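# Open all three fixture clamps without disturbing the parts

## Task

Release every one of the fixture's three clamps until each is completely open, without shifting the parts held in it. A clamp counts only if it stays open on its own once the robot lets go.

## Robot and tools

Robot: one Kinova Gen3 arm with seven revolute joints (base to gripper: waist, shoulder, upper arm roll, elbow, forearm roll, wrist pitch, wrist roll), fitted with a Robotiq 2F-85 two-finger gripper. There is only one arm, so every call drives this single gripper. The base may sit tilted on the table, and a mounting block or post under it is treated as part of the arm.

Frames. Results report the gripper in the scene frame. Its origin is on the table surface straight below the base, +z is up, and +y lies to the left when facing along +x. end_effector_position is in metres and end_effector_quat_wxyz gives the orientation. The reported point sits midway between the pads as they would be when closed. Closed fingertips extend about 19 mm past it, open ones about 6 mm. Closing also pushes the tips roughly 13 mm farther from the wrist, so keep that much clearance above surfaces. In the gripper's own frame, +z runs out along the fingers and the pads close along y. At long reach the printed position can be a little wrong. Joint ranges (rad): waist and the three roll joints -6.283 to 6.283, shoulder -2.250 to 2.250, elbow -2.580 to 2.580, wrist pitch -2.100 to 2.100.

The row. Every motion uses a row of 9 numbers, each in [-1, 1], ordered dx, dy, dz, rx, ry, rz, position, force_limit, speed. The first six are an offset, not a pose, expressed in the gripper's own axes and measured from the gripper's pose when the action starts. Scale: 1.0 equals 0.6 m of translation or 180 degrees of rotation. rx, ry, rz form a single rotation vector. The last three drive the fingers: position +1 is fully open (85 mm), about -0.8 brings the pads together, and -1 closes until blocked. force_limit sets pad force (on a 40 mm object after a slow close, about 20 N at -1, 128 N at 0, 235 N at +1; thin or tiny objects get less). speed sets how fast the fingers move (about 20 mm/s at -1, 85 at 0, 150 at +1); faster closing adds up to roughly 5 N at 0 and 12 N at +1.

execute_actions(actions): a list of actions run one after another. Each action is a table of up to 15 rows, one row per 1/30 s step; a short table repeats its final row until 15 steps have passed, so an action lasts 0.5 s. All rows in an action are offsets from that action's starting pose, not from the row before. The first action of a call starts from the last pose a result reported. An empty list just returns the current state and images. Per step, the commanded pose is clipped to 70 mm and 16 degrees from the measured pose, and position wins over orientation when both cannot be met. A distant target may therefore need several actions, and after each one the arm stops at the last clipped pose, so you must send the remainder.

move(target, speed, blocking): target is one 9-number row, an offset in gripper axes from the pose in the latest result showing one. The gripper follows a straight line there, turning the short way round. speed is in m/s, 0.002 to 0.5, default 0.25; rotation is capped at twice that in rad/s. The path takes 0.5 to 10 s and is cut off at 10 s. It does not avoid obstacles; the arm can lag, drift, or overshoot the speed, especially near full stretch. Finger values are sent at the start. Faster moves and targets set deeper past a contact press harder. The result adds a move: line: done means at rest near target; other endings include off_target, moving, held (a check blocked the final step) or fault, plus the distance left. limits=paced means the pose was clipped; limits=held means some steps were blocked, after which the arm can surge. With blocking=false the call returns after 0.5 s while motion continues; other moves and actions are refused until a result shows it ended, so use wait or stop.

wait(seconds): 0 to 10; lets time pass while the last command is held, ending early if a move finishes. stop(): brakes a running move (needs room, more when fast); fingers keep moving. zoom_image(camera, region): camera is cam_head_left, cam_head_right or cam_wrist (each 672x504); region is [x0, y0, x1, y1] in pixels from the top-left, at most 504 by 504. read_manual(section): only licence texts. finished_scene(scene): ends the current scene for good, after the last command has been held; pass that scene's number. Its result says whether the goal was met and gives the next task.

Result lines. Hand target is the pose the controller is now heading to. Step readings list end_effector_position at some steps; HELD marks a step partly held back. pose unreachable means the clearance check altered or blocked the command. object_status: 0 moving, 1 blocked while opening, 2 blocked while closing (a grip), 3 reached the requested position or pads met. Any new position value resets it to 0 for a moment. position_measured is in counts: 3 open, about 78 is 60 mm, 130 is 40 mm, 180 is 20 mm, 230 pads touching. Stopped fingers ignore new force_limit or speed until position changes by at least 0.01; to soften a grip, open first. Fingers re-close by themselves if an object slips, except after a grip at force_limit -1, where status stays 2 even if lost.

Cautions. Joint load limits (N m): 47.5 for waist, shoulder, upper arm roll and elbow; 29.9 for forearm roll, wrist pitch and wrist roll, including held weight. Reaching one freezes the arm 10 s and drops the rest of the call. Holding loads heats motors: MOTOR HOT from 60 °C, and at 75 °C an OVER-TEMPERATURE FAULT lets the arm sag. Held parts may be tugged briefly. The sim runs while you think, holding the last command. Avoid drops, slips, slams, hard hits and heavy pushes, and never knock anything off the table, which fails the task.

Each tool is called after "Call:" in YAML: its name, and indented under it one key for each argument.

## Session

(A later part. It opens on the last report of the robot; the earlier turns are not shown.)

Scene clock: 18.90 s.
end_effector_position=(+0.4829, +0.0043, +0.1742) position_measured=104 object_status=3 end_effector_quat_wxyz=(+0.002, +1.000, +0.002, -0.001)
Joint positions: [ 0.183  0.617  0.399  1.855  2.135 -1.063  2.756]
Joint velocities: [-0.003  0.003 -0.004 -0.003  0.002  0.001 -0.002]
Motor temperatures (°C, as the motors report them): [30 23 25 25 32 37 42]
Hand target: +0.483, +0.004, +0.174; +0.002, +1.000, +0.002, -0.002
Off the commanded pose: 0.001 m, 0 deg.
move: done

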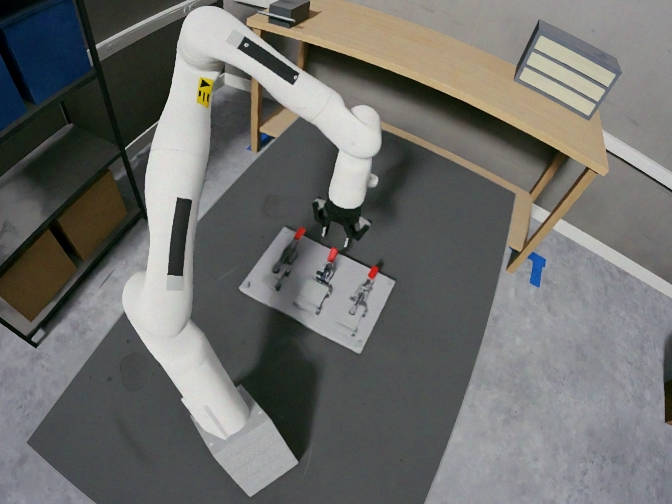

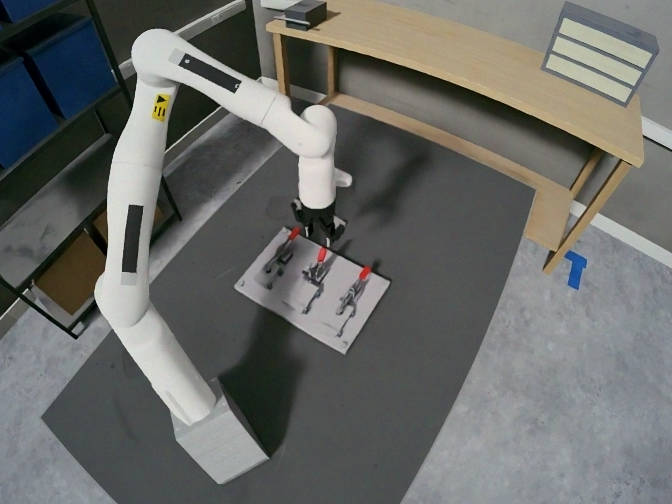

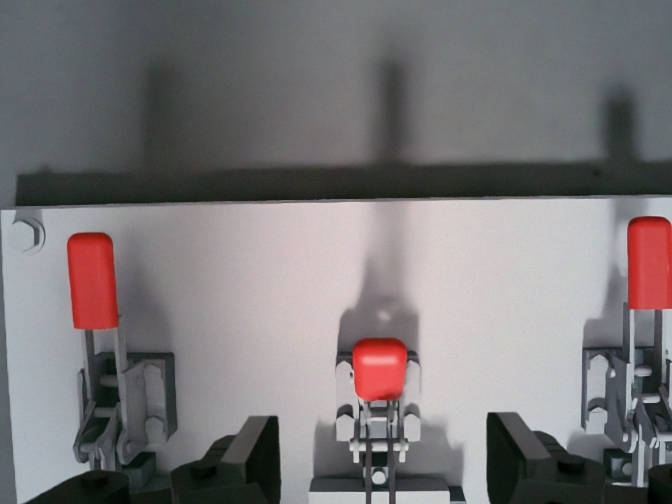

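Call:
move:
  target: [0.09,0,0.08,0,0,0,-1,-0.5,0.5]

Call:
move:
  target: [0,0,0.07,0,0,0,-1,-0.5,0.5]

Call:
move:
  target: [-0.06,0,0,0,0,0,-1,-0.5,0.5]
  speed: 0.04

Call:
zoom_image:
  camera: "cam_head_right"
  region: [260, 200, 420, 320]

Scene clock: 19.87 s.
end_effector_position=(+0.5370, +0.0045, +0.1265) position_measured=231 object_status=3 end_effector_quat_wxyz=(+0.002, +1.000, +0.002, -0.001)
Joint positions: [ 0.13   0.74   0.364  1.701  2.086 -1.039  2.67 ]
Joint velocities: [-0.     0.009 -0.003 -0.001  0.001  0.001 -0.001]
Motor temperatures (°C, as the motors report them): [30 23 25 25 32 37 42]
Hand target: +0.537, +0.004, +0.126; +0.002, +1.000, +0.002, -0.001
Off the commanded pose: 0.001 m, 0 deg.
move: done

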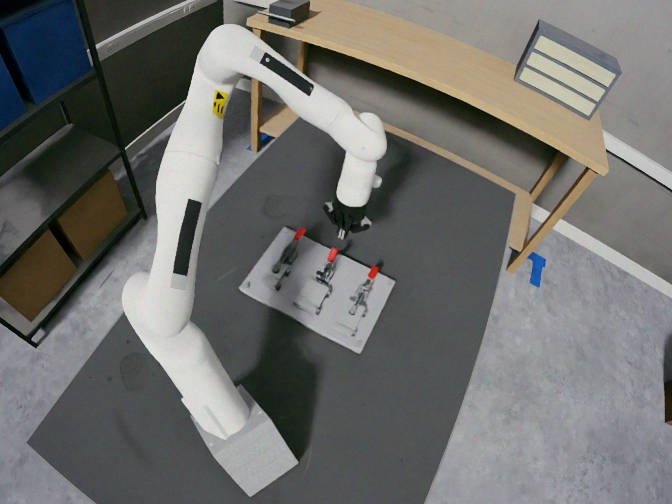

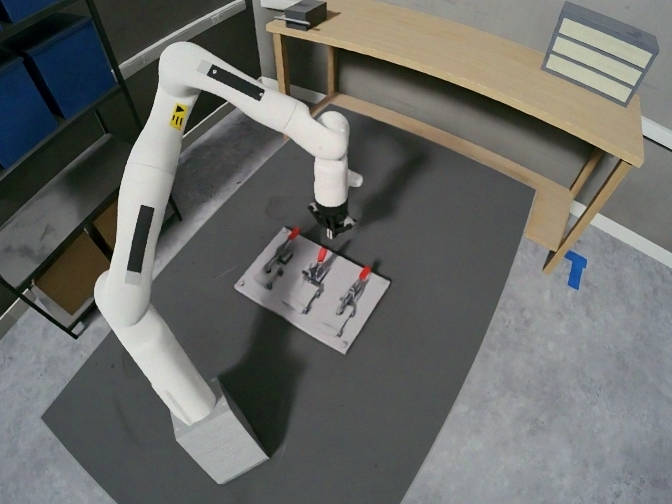

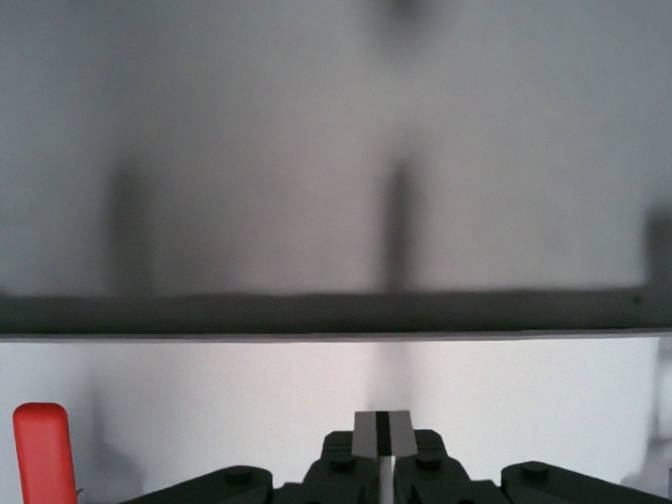

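Scene clock: 20.57 s.
end_effector_position=(+0.5371, +0.0043, +0.0848) position_measured=231 object_status=3 end_effector_quat_wxyz=(+0.002, +1.000, +0.002, -0.001)
Joint positions: [ 0.106  0.801  0.326  1.713  2.02  -0.965  2.71 ]
Joint velocities: [-0.     0.004 -0.001 -0.     0.     0.001 -0.002]
Motor temperatures (°C, as the motors report them): [30 23 25 25 32 37 42]
Hand target: +0.537, +0.004, +0.085; +0.002, +1.000, +0.002, -0.001
Off the commanded pose: 0.000 m, 0 deg.
move: done

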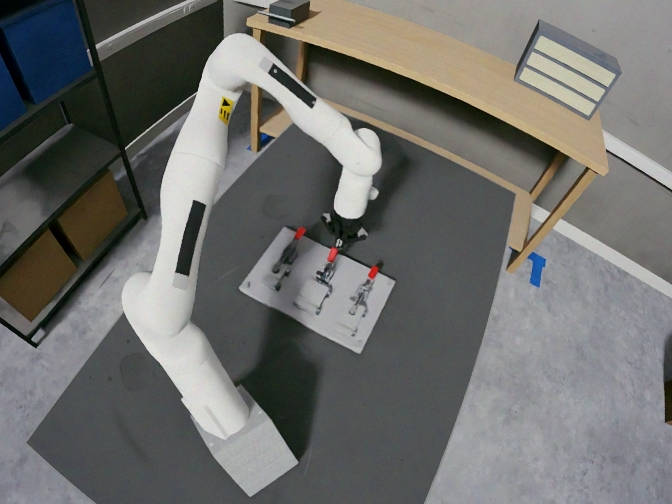

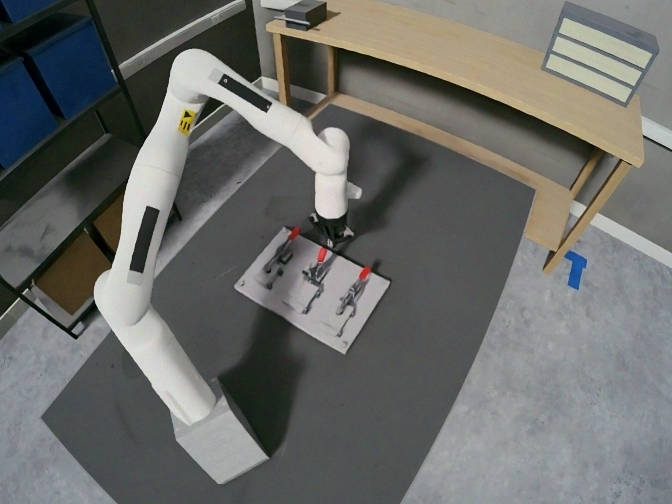

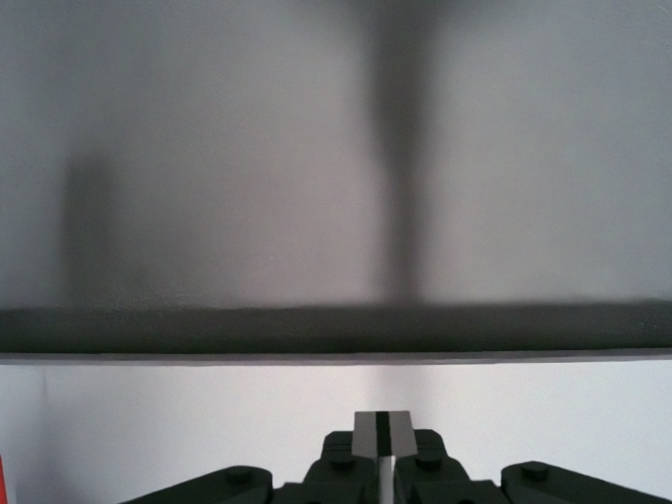

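Scene clock: 21.73 s.
end_effector_position=(+0.5015, +0.0040, +0.0850) position_measured=231 object_status=3 end_effector_quat_wxyz=(+0.002, +1.000, +0.002, -0.000)
Joint positions: [ 0.125  0.769  0.307  1.837  1.979 -0.914  2.816]
Joint velocities: [ 0.     0.001  0.     0.001 -0.    -0.    -0.   ]
Motor temperatures (°C, as the motors report them): [30 24 25 25 32 37 42]
Hand target: +0.501, +0.004, +0.085; +0.002, +1.000, +0.002, -0.001
Off the commanded pose: 0.000 m, 0 deg.
move: done

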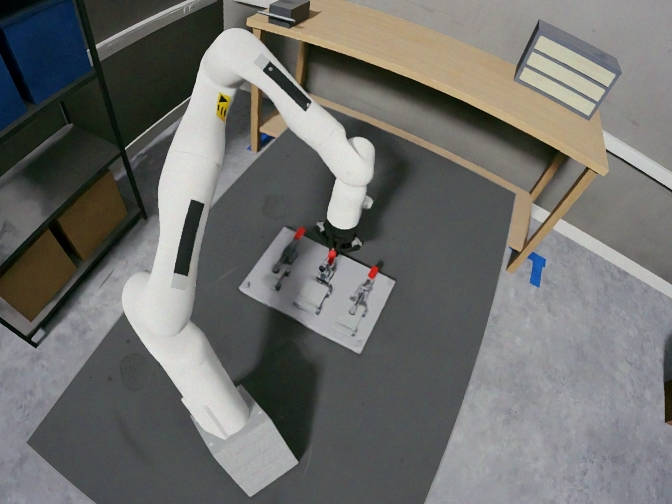

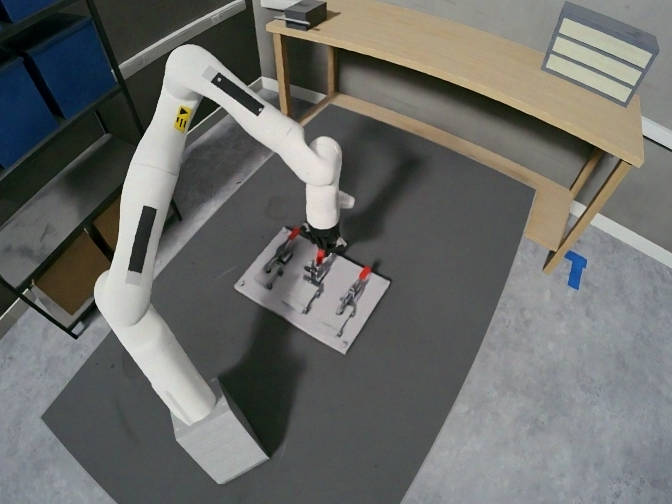

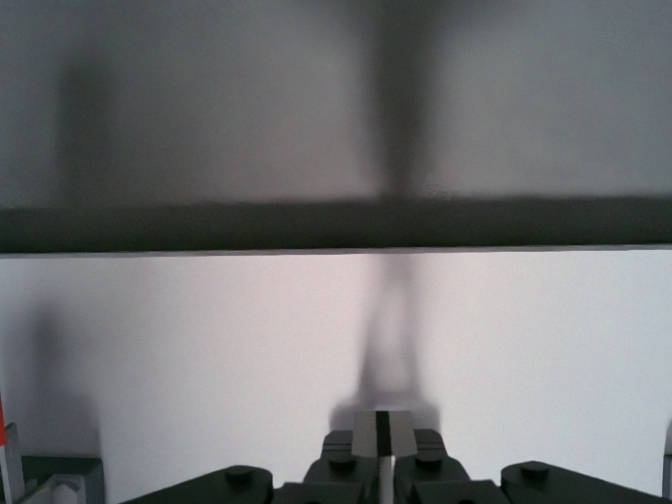

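Region (260, 200, 420, 320) of cam_head_right's 672x504 image, scaled by 3.150, with more detail than that image has; it fills the top 378 rows of this view, and the rest is white.

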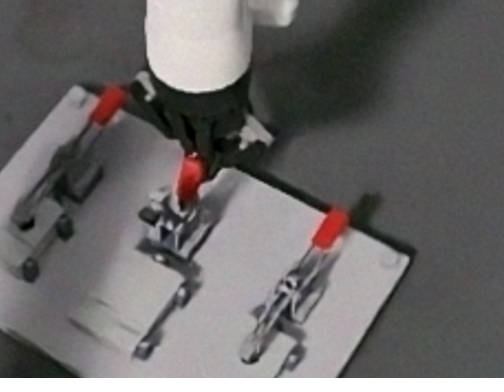

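Still free; push further.

Call:
move:
  target: [-0.025,0,0,0,0,0,-1,-0.5,0.5]
  speed: 0.03

Call:
zoom_image:
  camera: "cam_head_right"
  region: [260, 200, 420, 320]

Scene clock: 22.60 s.
end_effector_position=(+0.4876, +0.0039, +0.0852) position_measured=231 object_status=3 end_effector_quat_wxyz=(+0.002, +1.000, +0.002, +0.001)
Joint positions: [ 0.135  0.758  0.298  1.886  1.959 -0.894  2.863]
Joint velocities: [ 0.    -0.001  0.001  0.001 -0.001 -0.     0.   ]
Motor temperatures (°C, as the motors report them): [30 24 25 25 32 37 42]
Hand target: +0.486, +0.004, +0.085; +0.002, +1.000, +0.002, -0.000
Off the commanded pose: 0.001 m, 0 deg.
move: done

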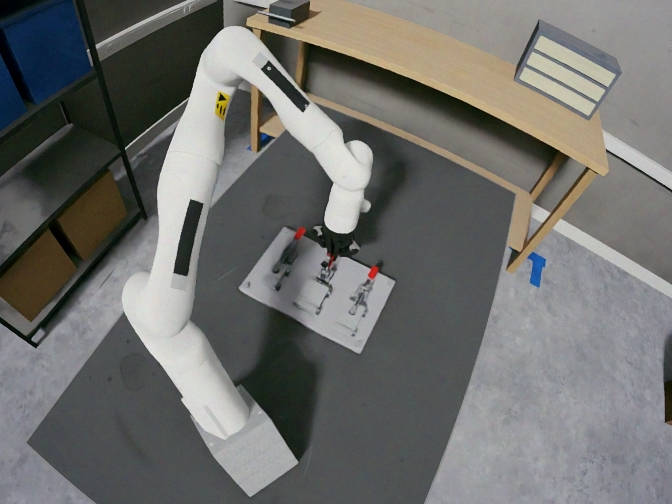

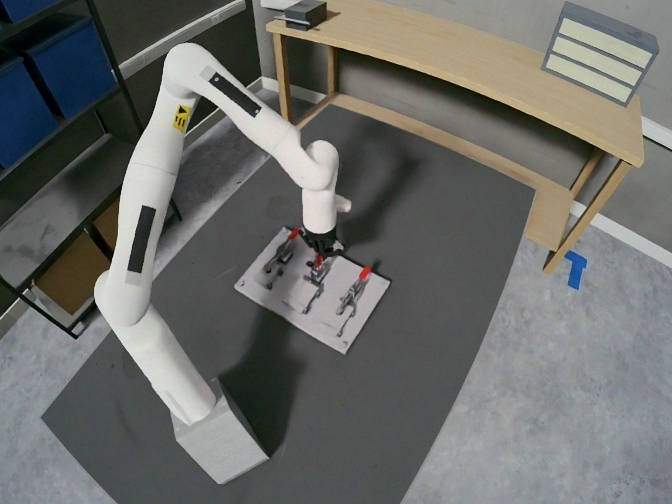

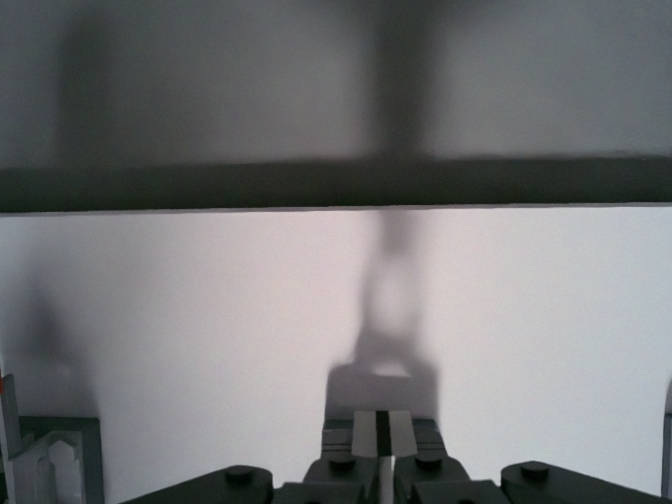

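Region (260, 200, 420, 320) of cam_head_right's 672x504 image, scaled by 3.150, with more detail than that image has; it fills the top 378 rows of this view, and the rest is white.

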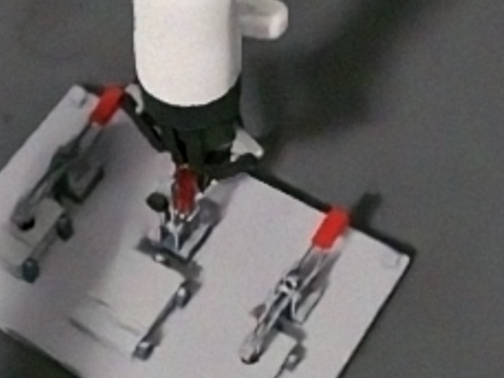

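Call:
move:
  target: [-0.012,0,0,0,0,0,-1,-0.5,0.5]
  speed: 0.02

Scene clock: 23.33 s.
end_effector_position=(+0.4872, +0.0042, +0.0869) position_measured=231 object_status=3 end_effector_quat_wxyz=(+0.003, +1.000, +0.005, +0.007)
Joint positions: [ 0.139  0.75   0.295  1.901  1.943 -0.884  2.886]
Joint velocities: [-0.002  0.001  0.004  0.001 -0.002 -0.003  0.001]
Motor temperatures (°C, as the motors report them): [30 24 25 25 32 37 42]
Hand target: +0.480, +0.004, +0.085; +0.002, +1.000, +0.002, +0.001
Off the commanded pose: 0.007 m, 1 deg.
move: off_target

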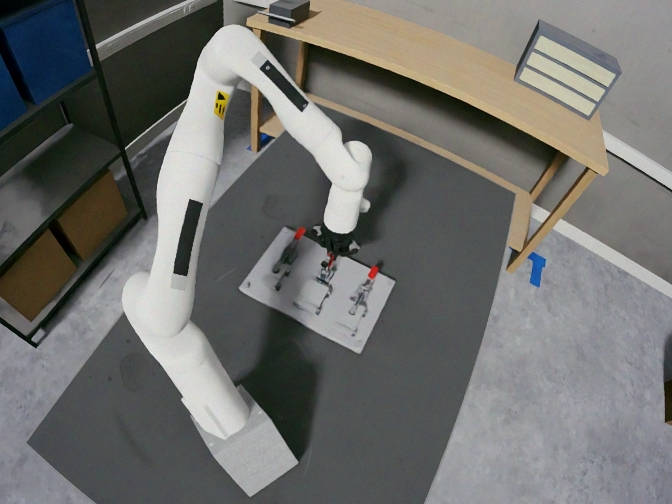

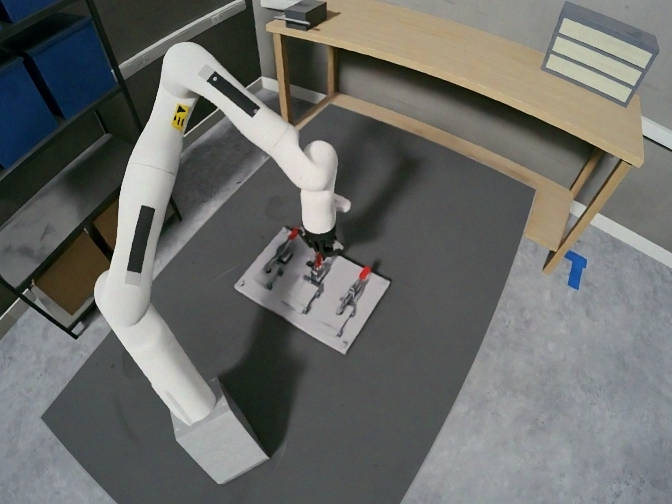

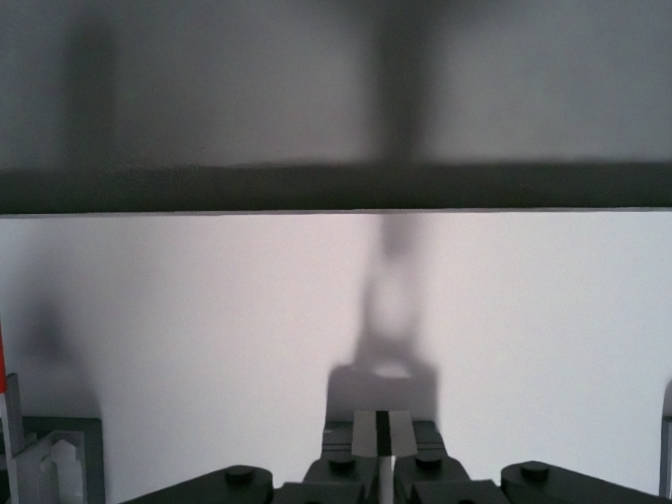

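Call:
move:
  target: [0.03,0,-0.05,0,0,0,-1,-0.5,0.5]

Call:
move:
  target: [0.02,0.198,0.03,0,0,0,0.2,-0.5,0.5]

Scene clock: 24.33 s.
end_effector_position=(+0.5048, +0.0046, +0.1171) position_measured=231 object_status=3 end_effector_quat_wxyz=(+0.003, +1.000, +0.005, +0.007)
Joint positions: [ 0.143  0.714  0.337  1.835  2.026 -0.959  2.792]
Joint velocities: [-0.001 -0.002 -0.    -0.001 -0.    -0.     0.   ]
Motor temperatures (°C, as the motors report them): [30 24 25 25 32 37 42]
Hand target: +0.505, +0.005, +0.117; +0.003, +1.000, +0.005, +0.007
Off the commanded pose: 0.000 m, 0 deg.
move: done

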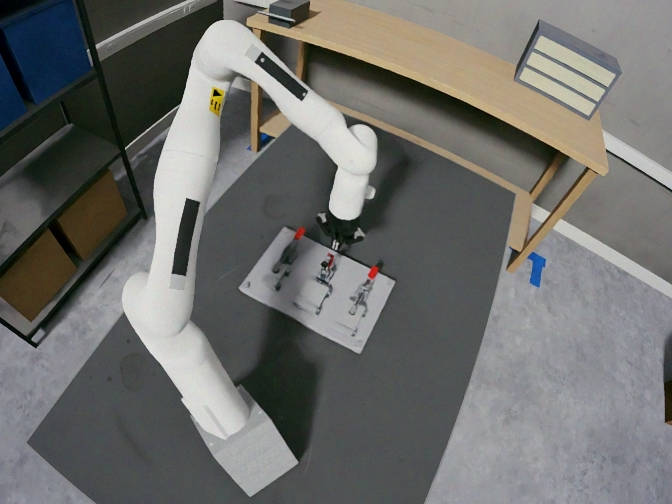

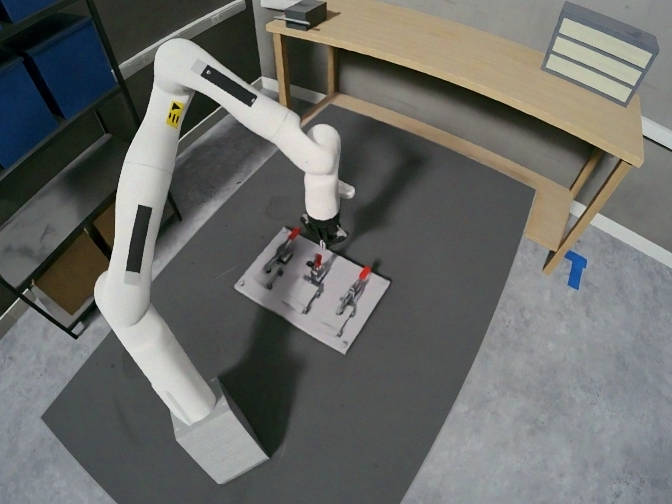

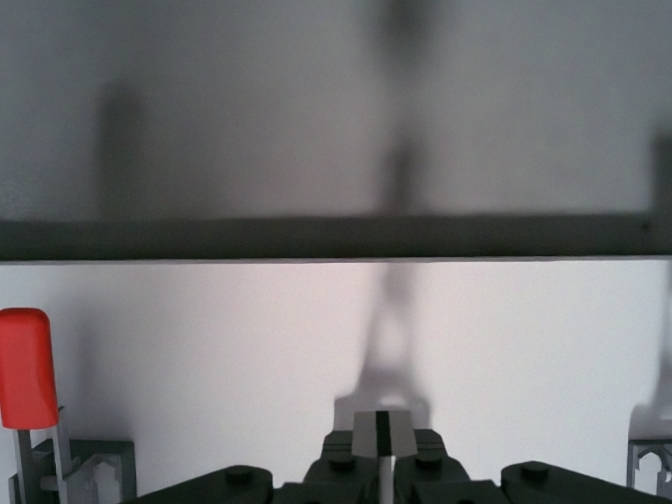

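Scene clock: 25.37 s.
end_effector_position=(+0.5190, -0.1140, +0.1004) position_measured=104 object_status=3 end_effector_quat_wxyz=(+0.003, +1.000, +0.005, +0.007)
Joint positions: [ 0.318  0.952  0.339  1.611  2.03  -1.039  2.896]
Joint velocities: [ 0.001  0.002  0.    -0.     0.     0.    -0.001]
Motor temperatures (°C, as the motors report them): [30 24 25 25 32 37 42]
Hand target: +0.519, -0.114, +0.100; +0.003, +1.000, +0.005, +0.007
Off the commanded pose: 0.001 m, 0 deg.
move: done

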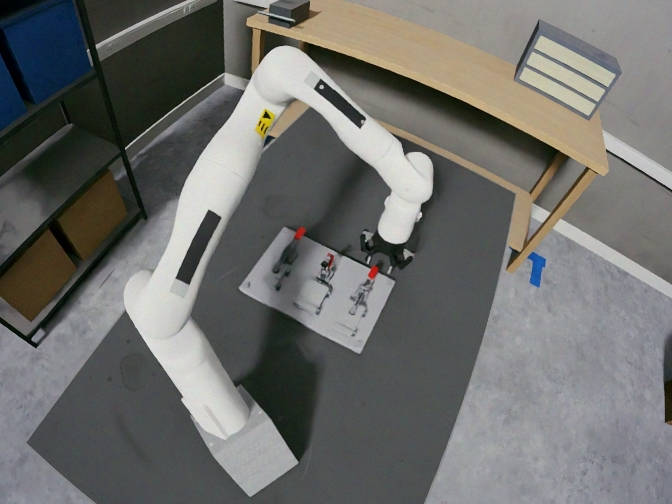

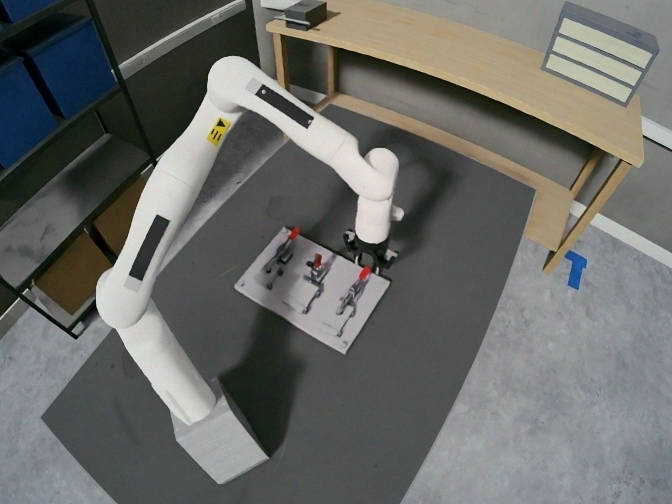

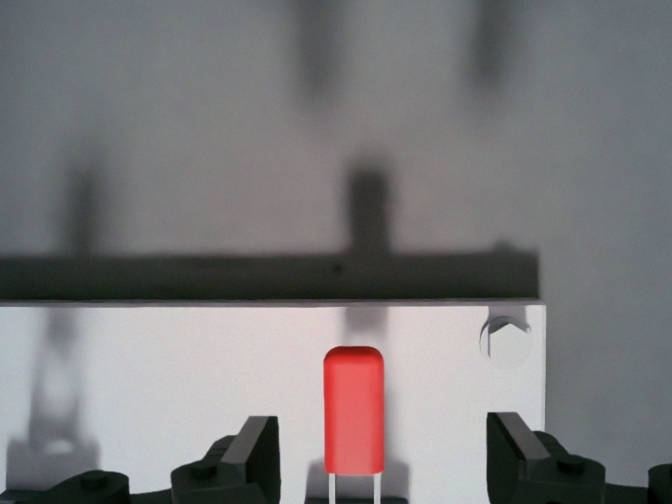

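Call:
move:
  target: [0,-0.013,0.083,0,0,0,0.2,-0.5,0.5]
  speed: 0.12

Scene clock: 26.20 s.
end_effector_position=(+0.5197, -0.1067, +0.0508) position_measured=104 object_status=3 end_effector_quat_wxyz=(+0.004, +1.000, +0.005, +0.007)
Joint positions: [ 0.276  1.012  0.293  1.626  1.956 -0.954  2.931]
Joint velocities: [-0.001  0.004 -0.001 -0.     0.001  0.001  0.001]
Motor temperatures (°C, as the motors report them): [30 24 25 25 32 37 42]
Hand target: +0.520, -0.107, +0.051; +0.004, +1.000, +0.005, +0.007
Off the commanded pose: 0.000 m, 0 deg.
move: done

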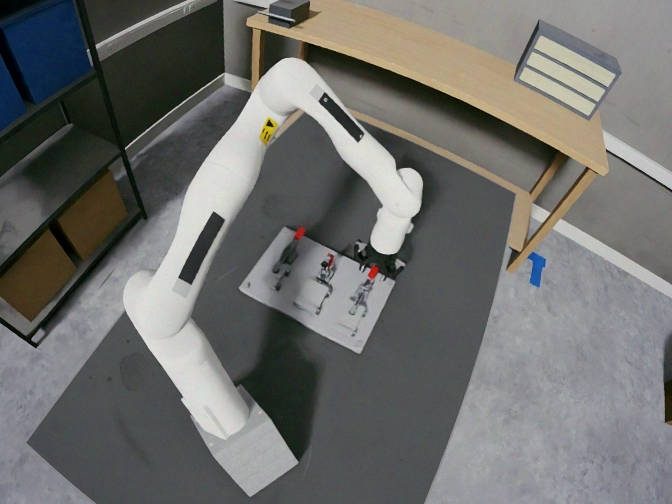

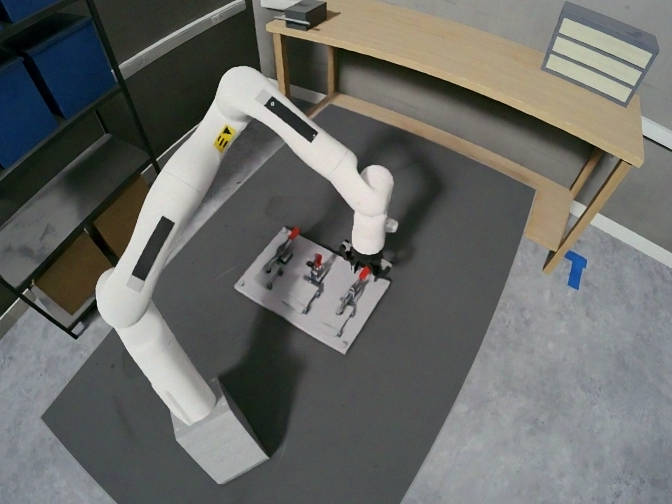

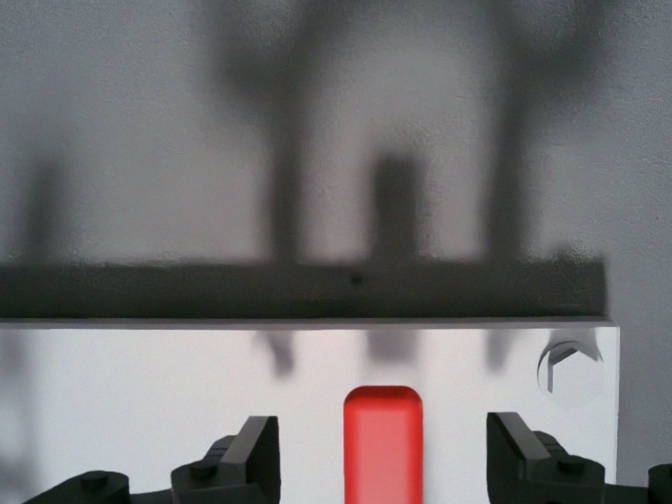

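Call:
move:
  target: [0,0,0.017,0,0,0,0.2,-0.5,0.5]
  speed: 0.05

Call:
move:
  target: [0,0,0,0,0,0,-1,-0.5,0]

Call:
move:
  target: [-0.019,0,-0.038,0,0.167,0,-1,-0.5,0]
  speed: 0.12

Scene clock: 27.10 s.
end_effector_position=(+0.5199, -0.1067, +0.0407) position_measured=104 object_status=3 end_effector_quat_wxyz=(+0.004, +1.000, +0.005, +0.007)
Joint positions: [ 0.27   1.027  0.284  1.624  1.942 -0.939  2.938]
Joint velocities: [ 0.     0.001  0.    -0.     0.     0.    -0.   ]
Motor temperatures (°C, as the motors report them): [30 24 25 25 32 37 42]
Hand target: +0.520, -0.107, +0.041; +0.004, +1.000, +0.005, +0.007
Off the commanded pose: 0.000 m, 0 deg.
move: done

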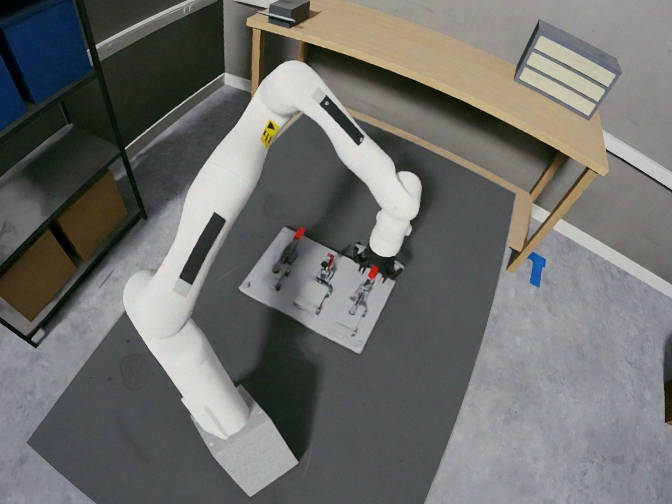

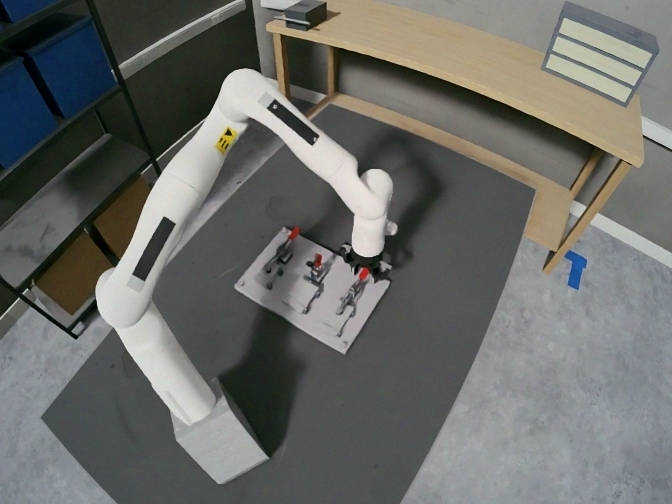

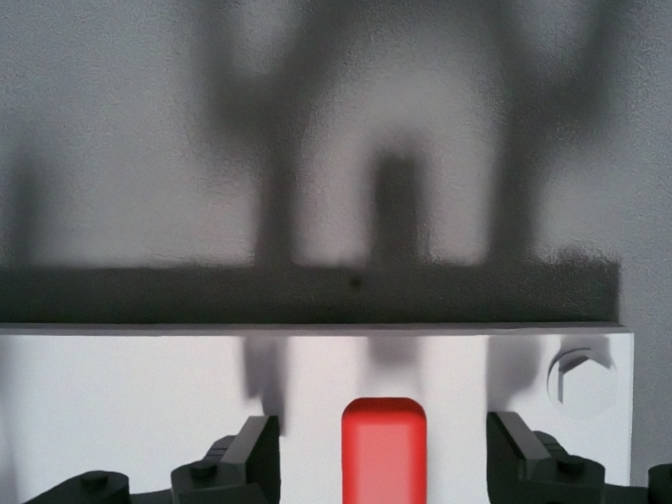

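Scene clock: 27.73 s.
end_effector_position=(+0.5199, -0.1067, +0.0408) position_measured=188 object_status=0 end_effector_quat_wxyz=(+0.003, +1.000, +0.005, +0.007)
Joint positions: [ 0.27   1.027  0.284  1.624  1.942 -0.939  2.938]
Joint velocities: [-0.001 -0.001  0.     0.    -0.    -0.001 -0.   ]
Motor temperatures (°C, as the motors report them): [30 24 25 25 32 37 42]
Hand target: +0.520, -0.107, +0.041; +0.004, +1.000, +0.005, +0.007
Off the commanded pose: 0.000 m, 0 deg.
move: done

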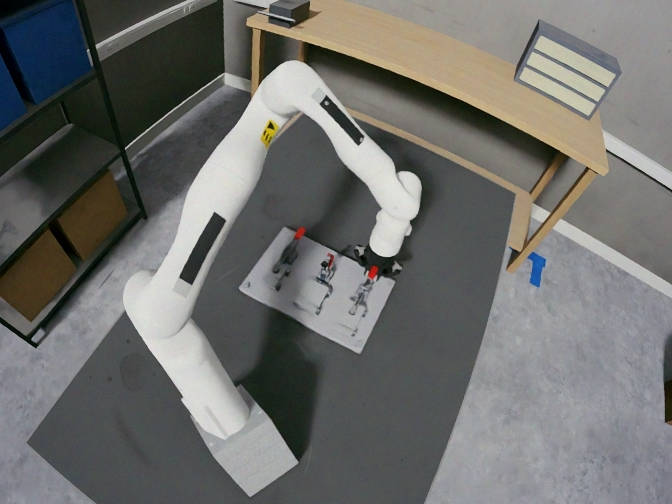

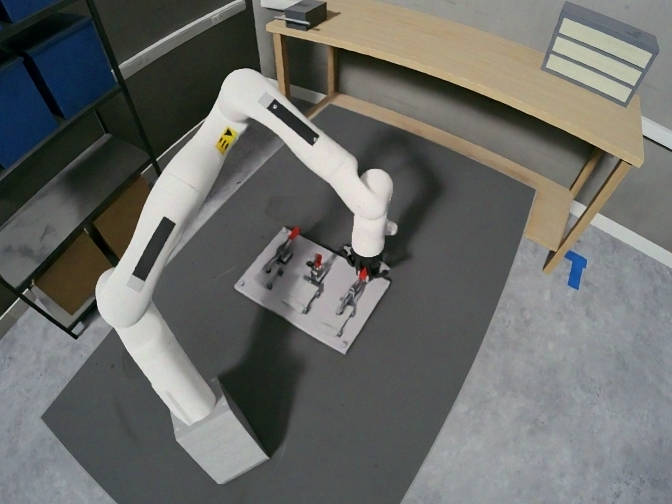

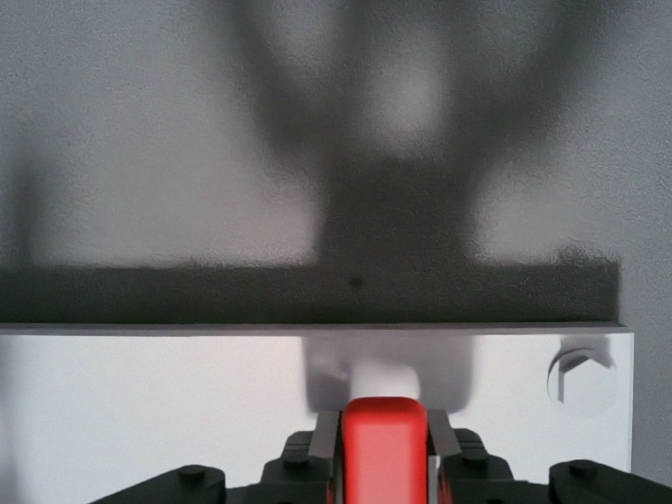

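Scene clock: 30.23 s.
end_effector_position=(+0.5099, -0.1068, +0.0636) position_measured=188 object_status=2 end_effector_quat_wxyz=(+0.002, +0.963, +0.006, +0.268)
Joint positions: [ 0.52   1.051  0.061  2.087  1.079 -0.996  3.997]
Joint velocities: [ 0.001  0.001  0.    -0.     0.    -0.004 -0.   ]
Motor temperatures (°C, as the motors report them): [30 24 25 25 32 37 42]
Hand target: +0.508, -0.107, +0.064; +0.002, +0.964, +0.006, +0.266
Off the commanded pose: 0.002 m, 0 deg.
move: done

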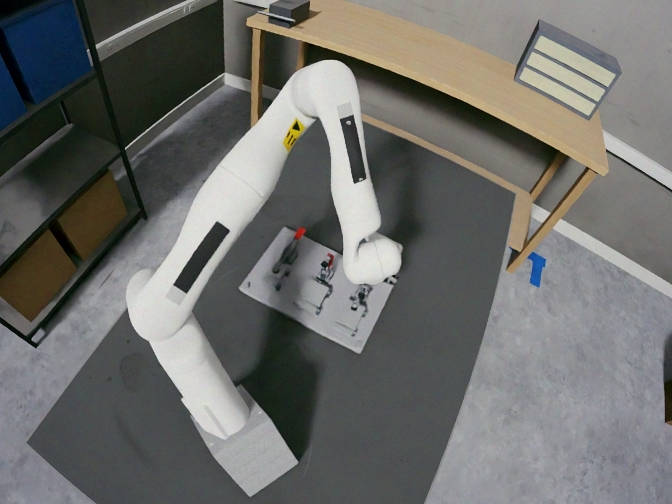

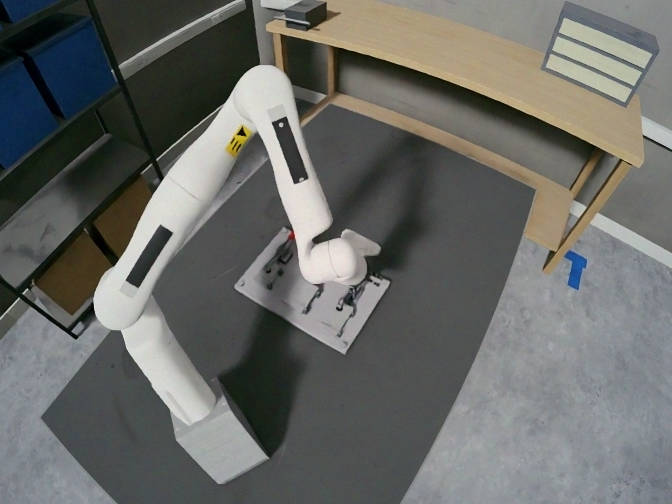

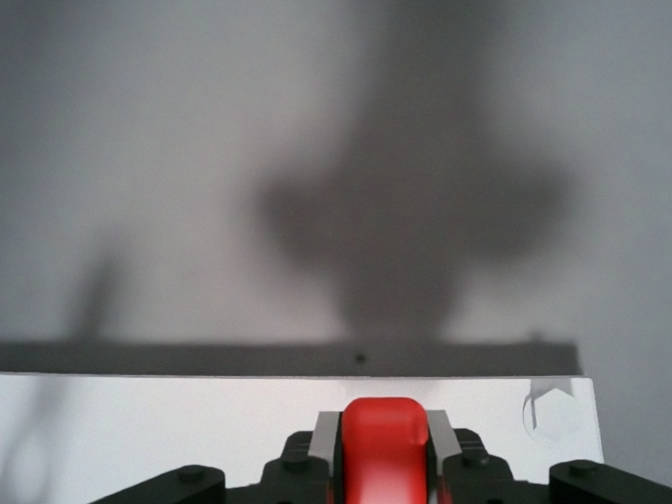

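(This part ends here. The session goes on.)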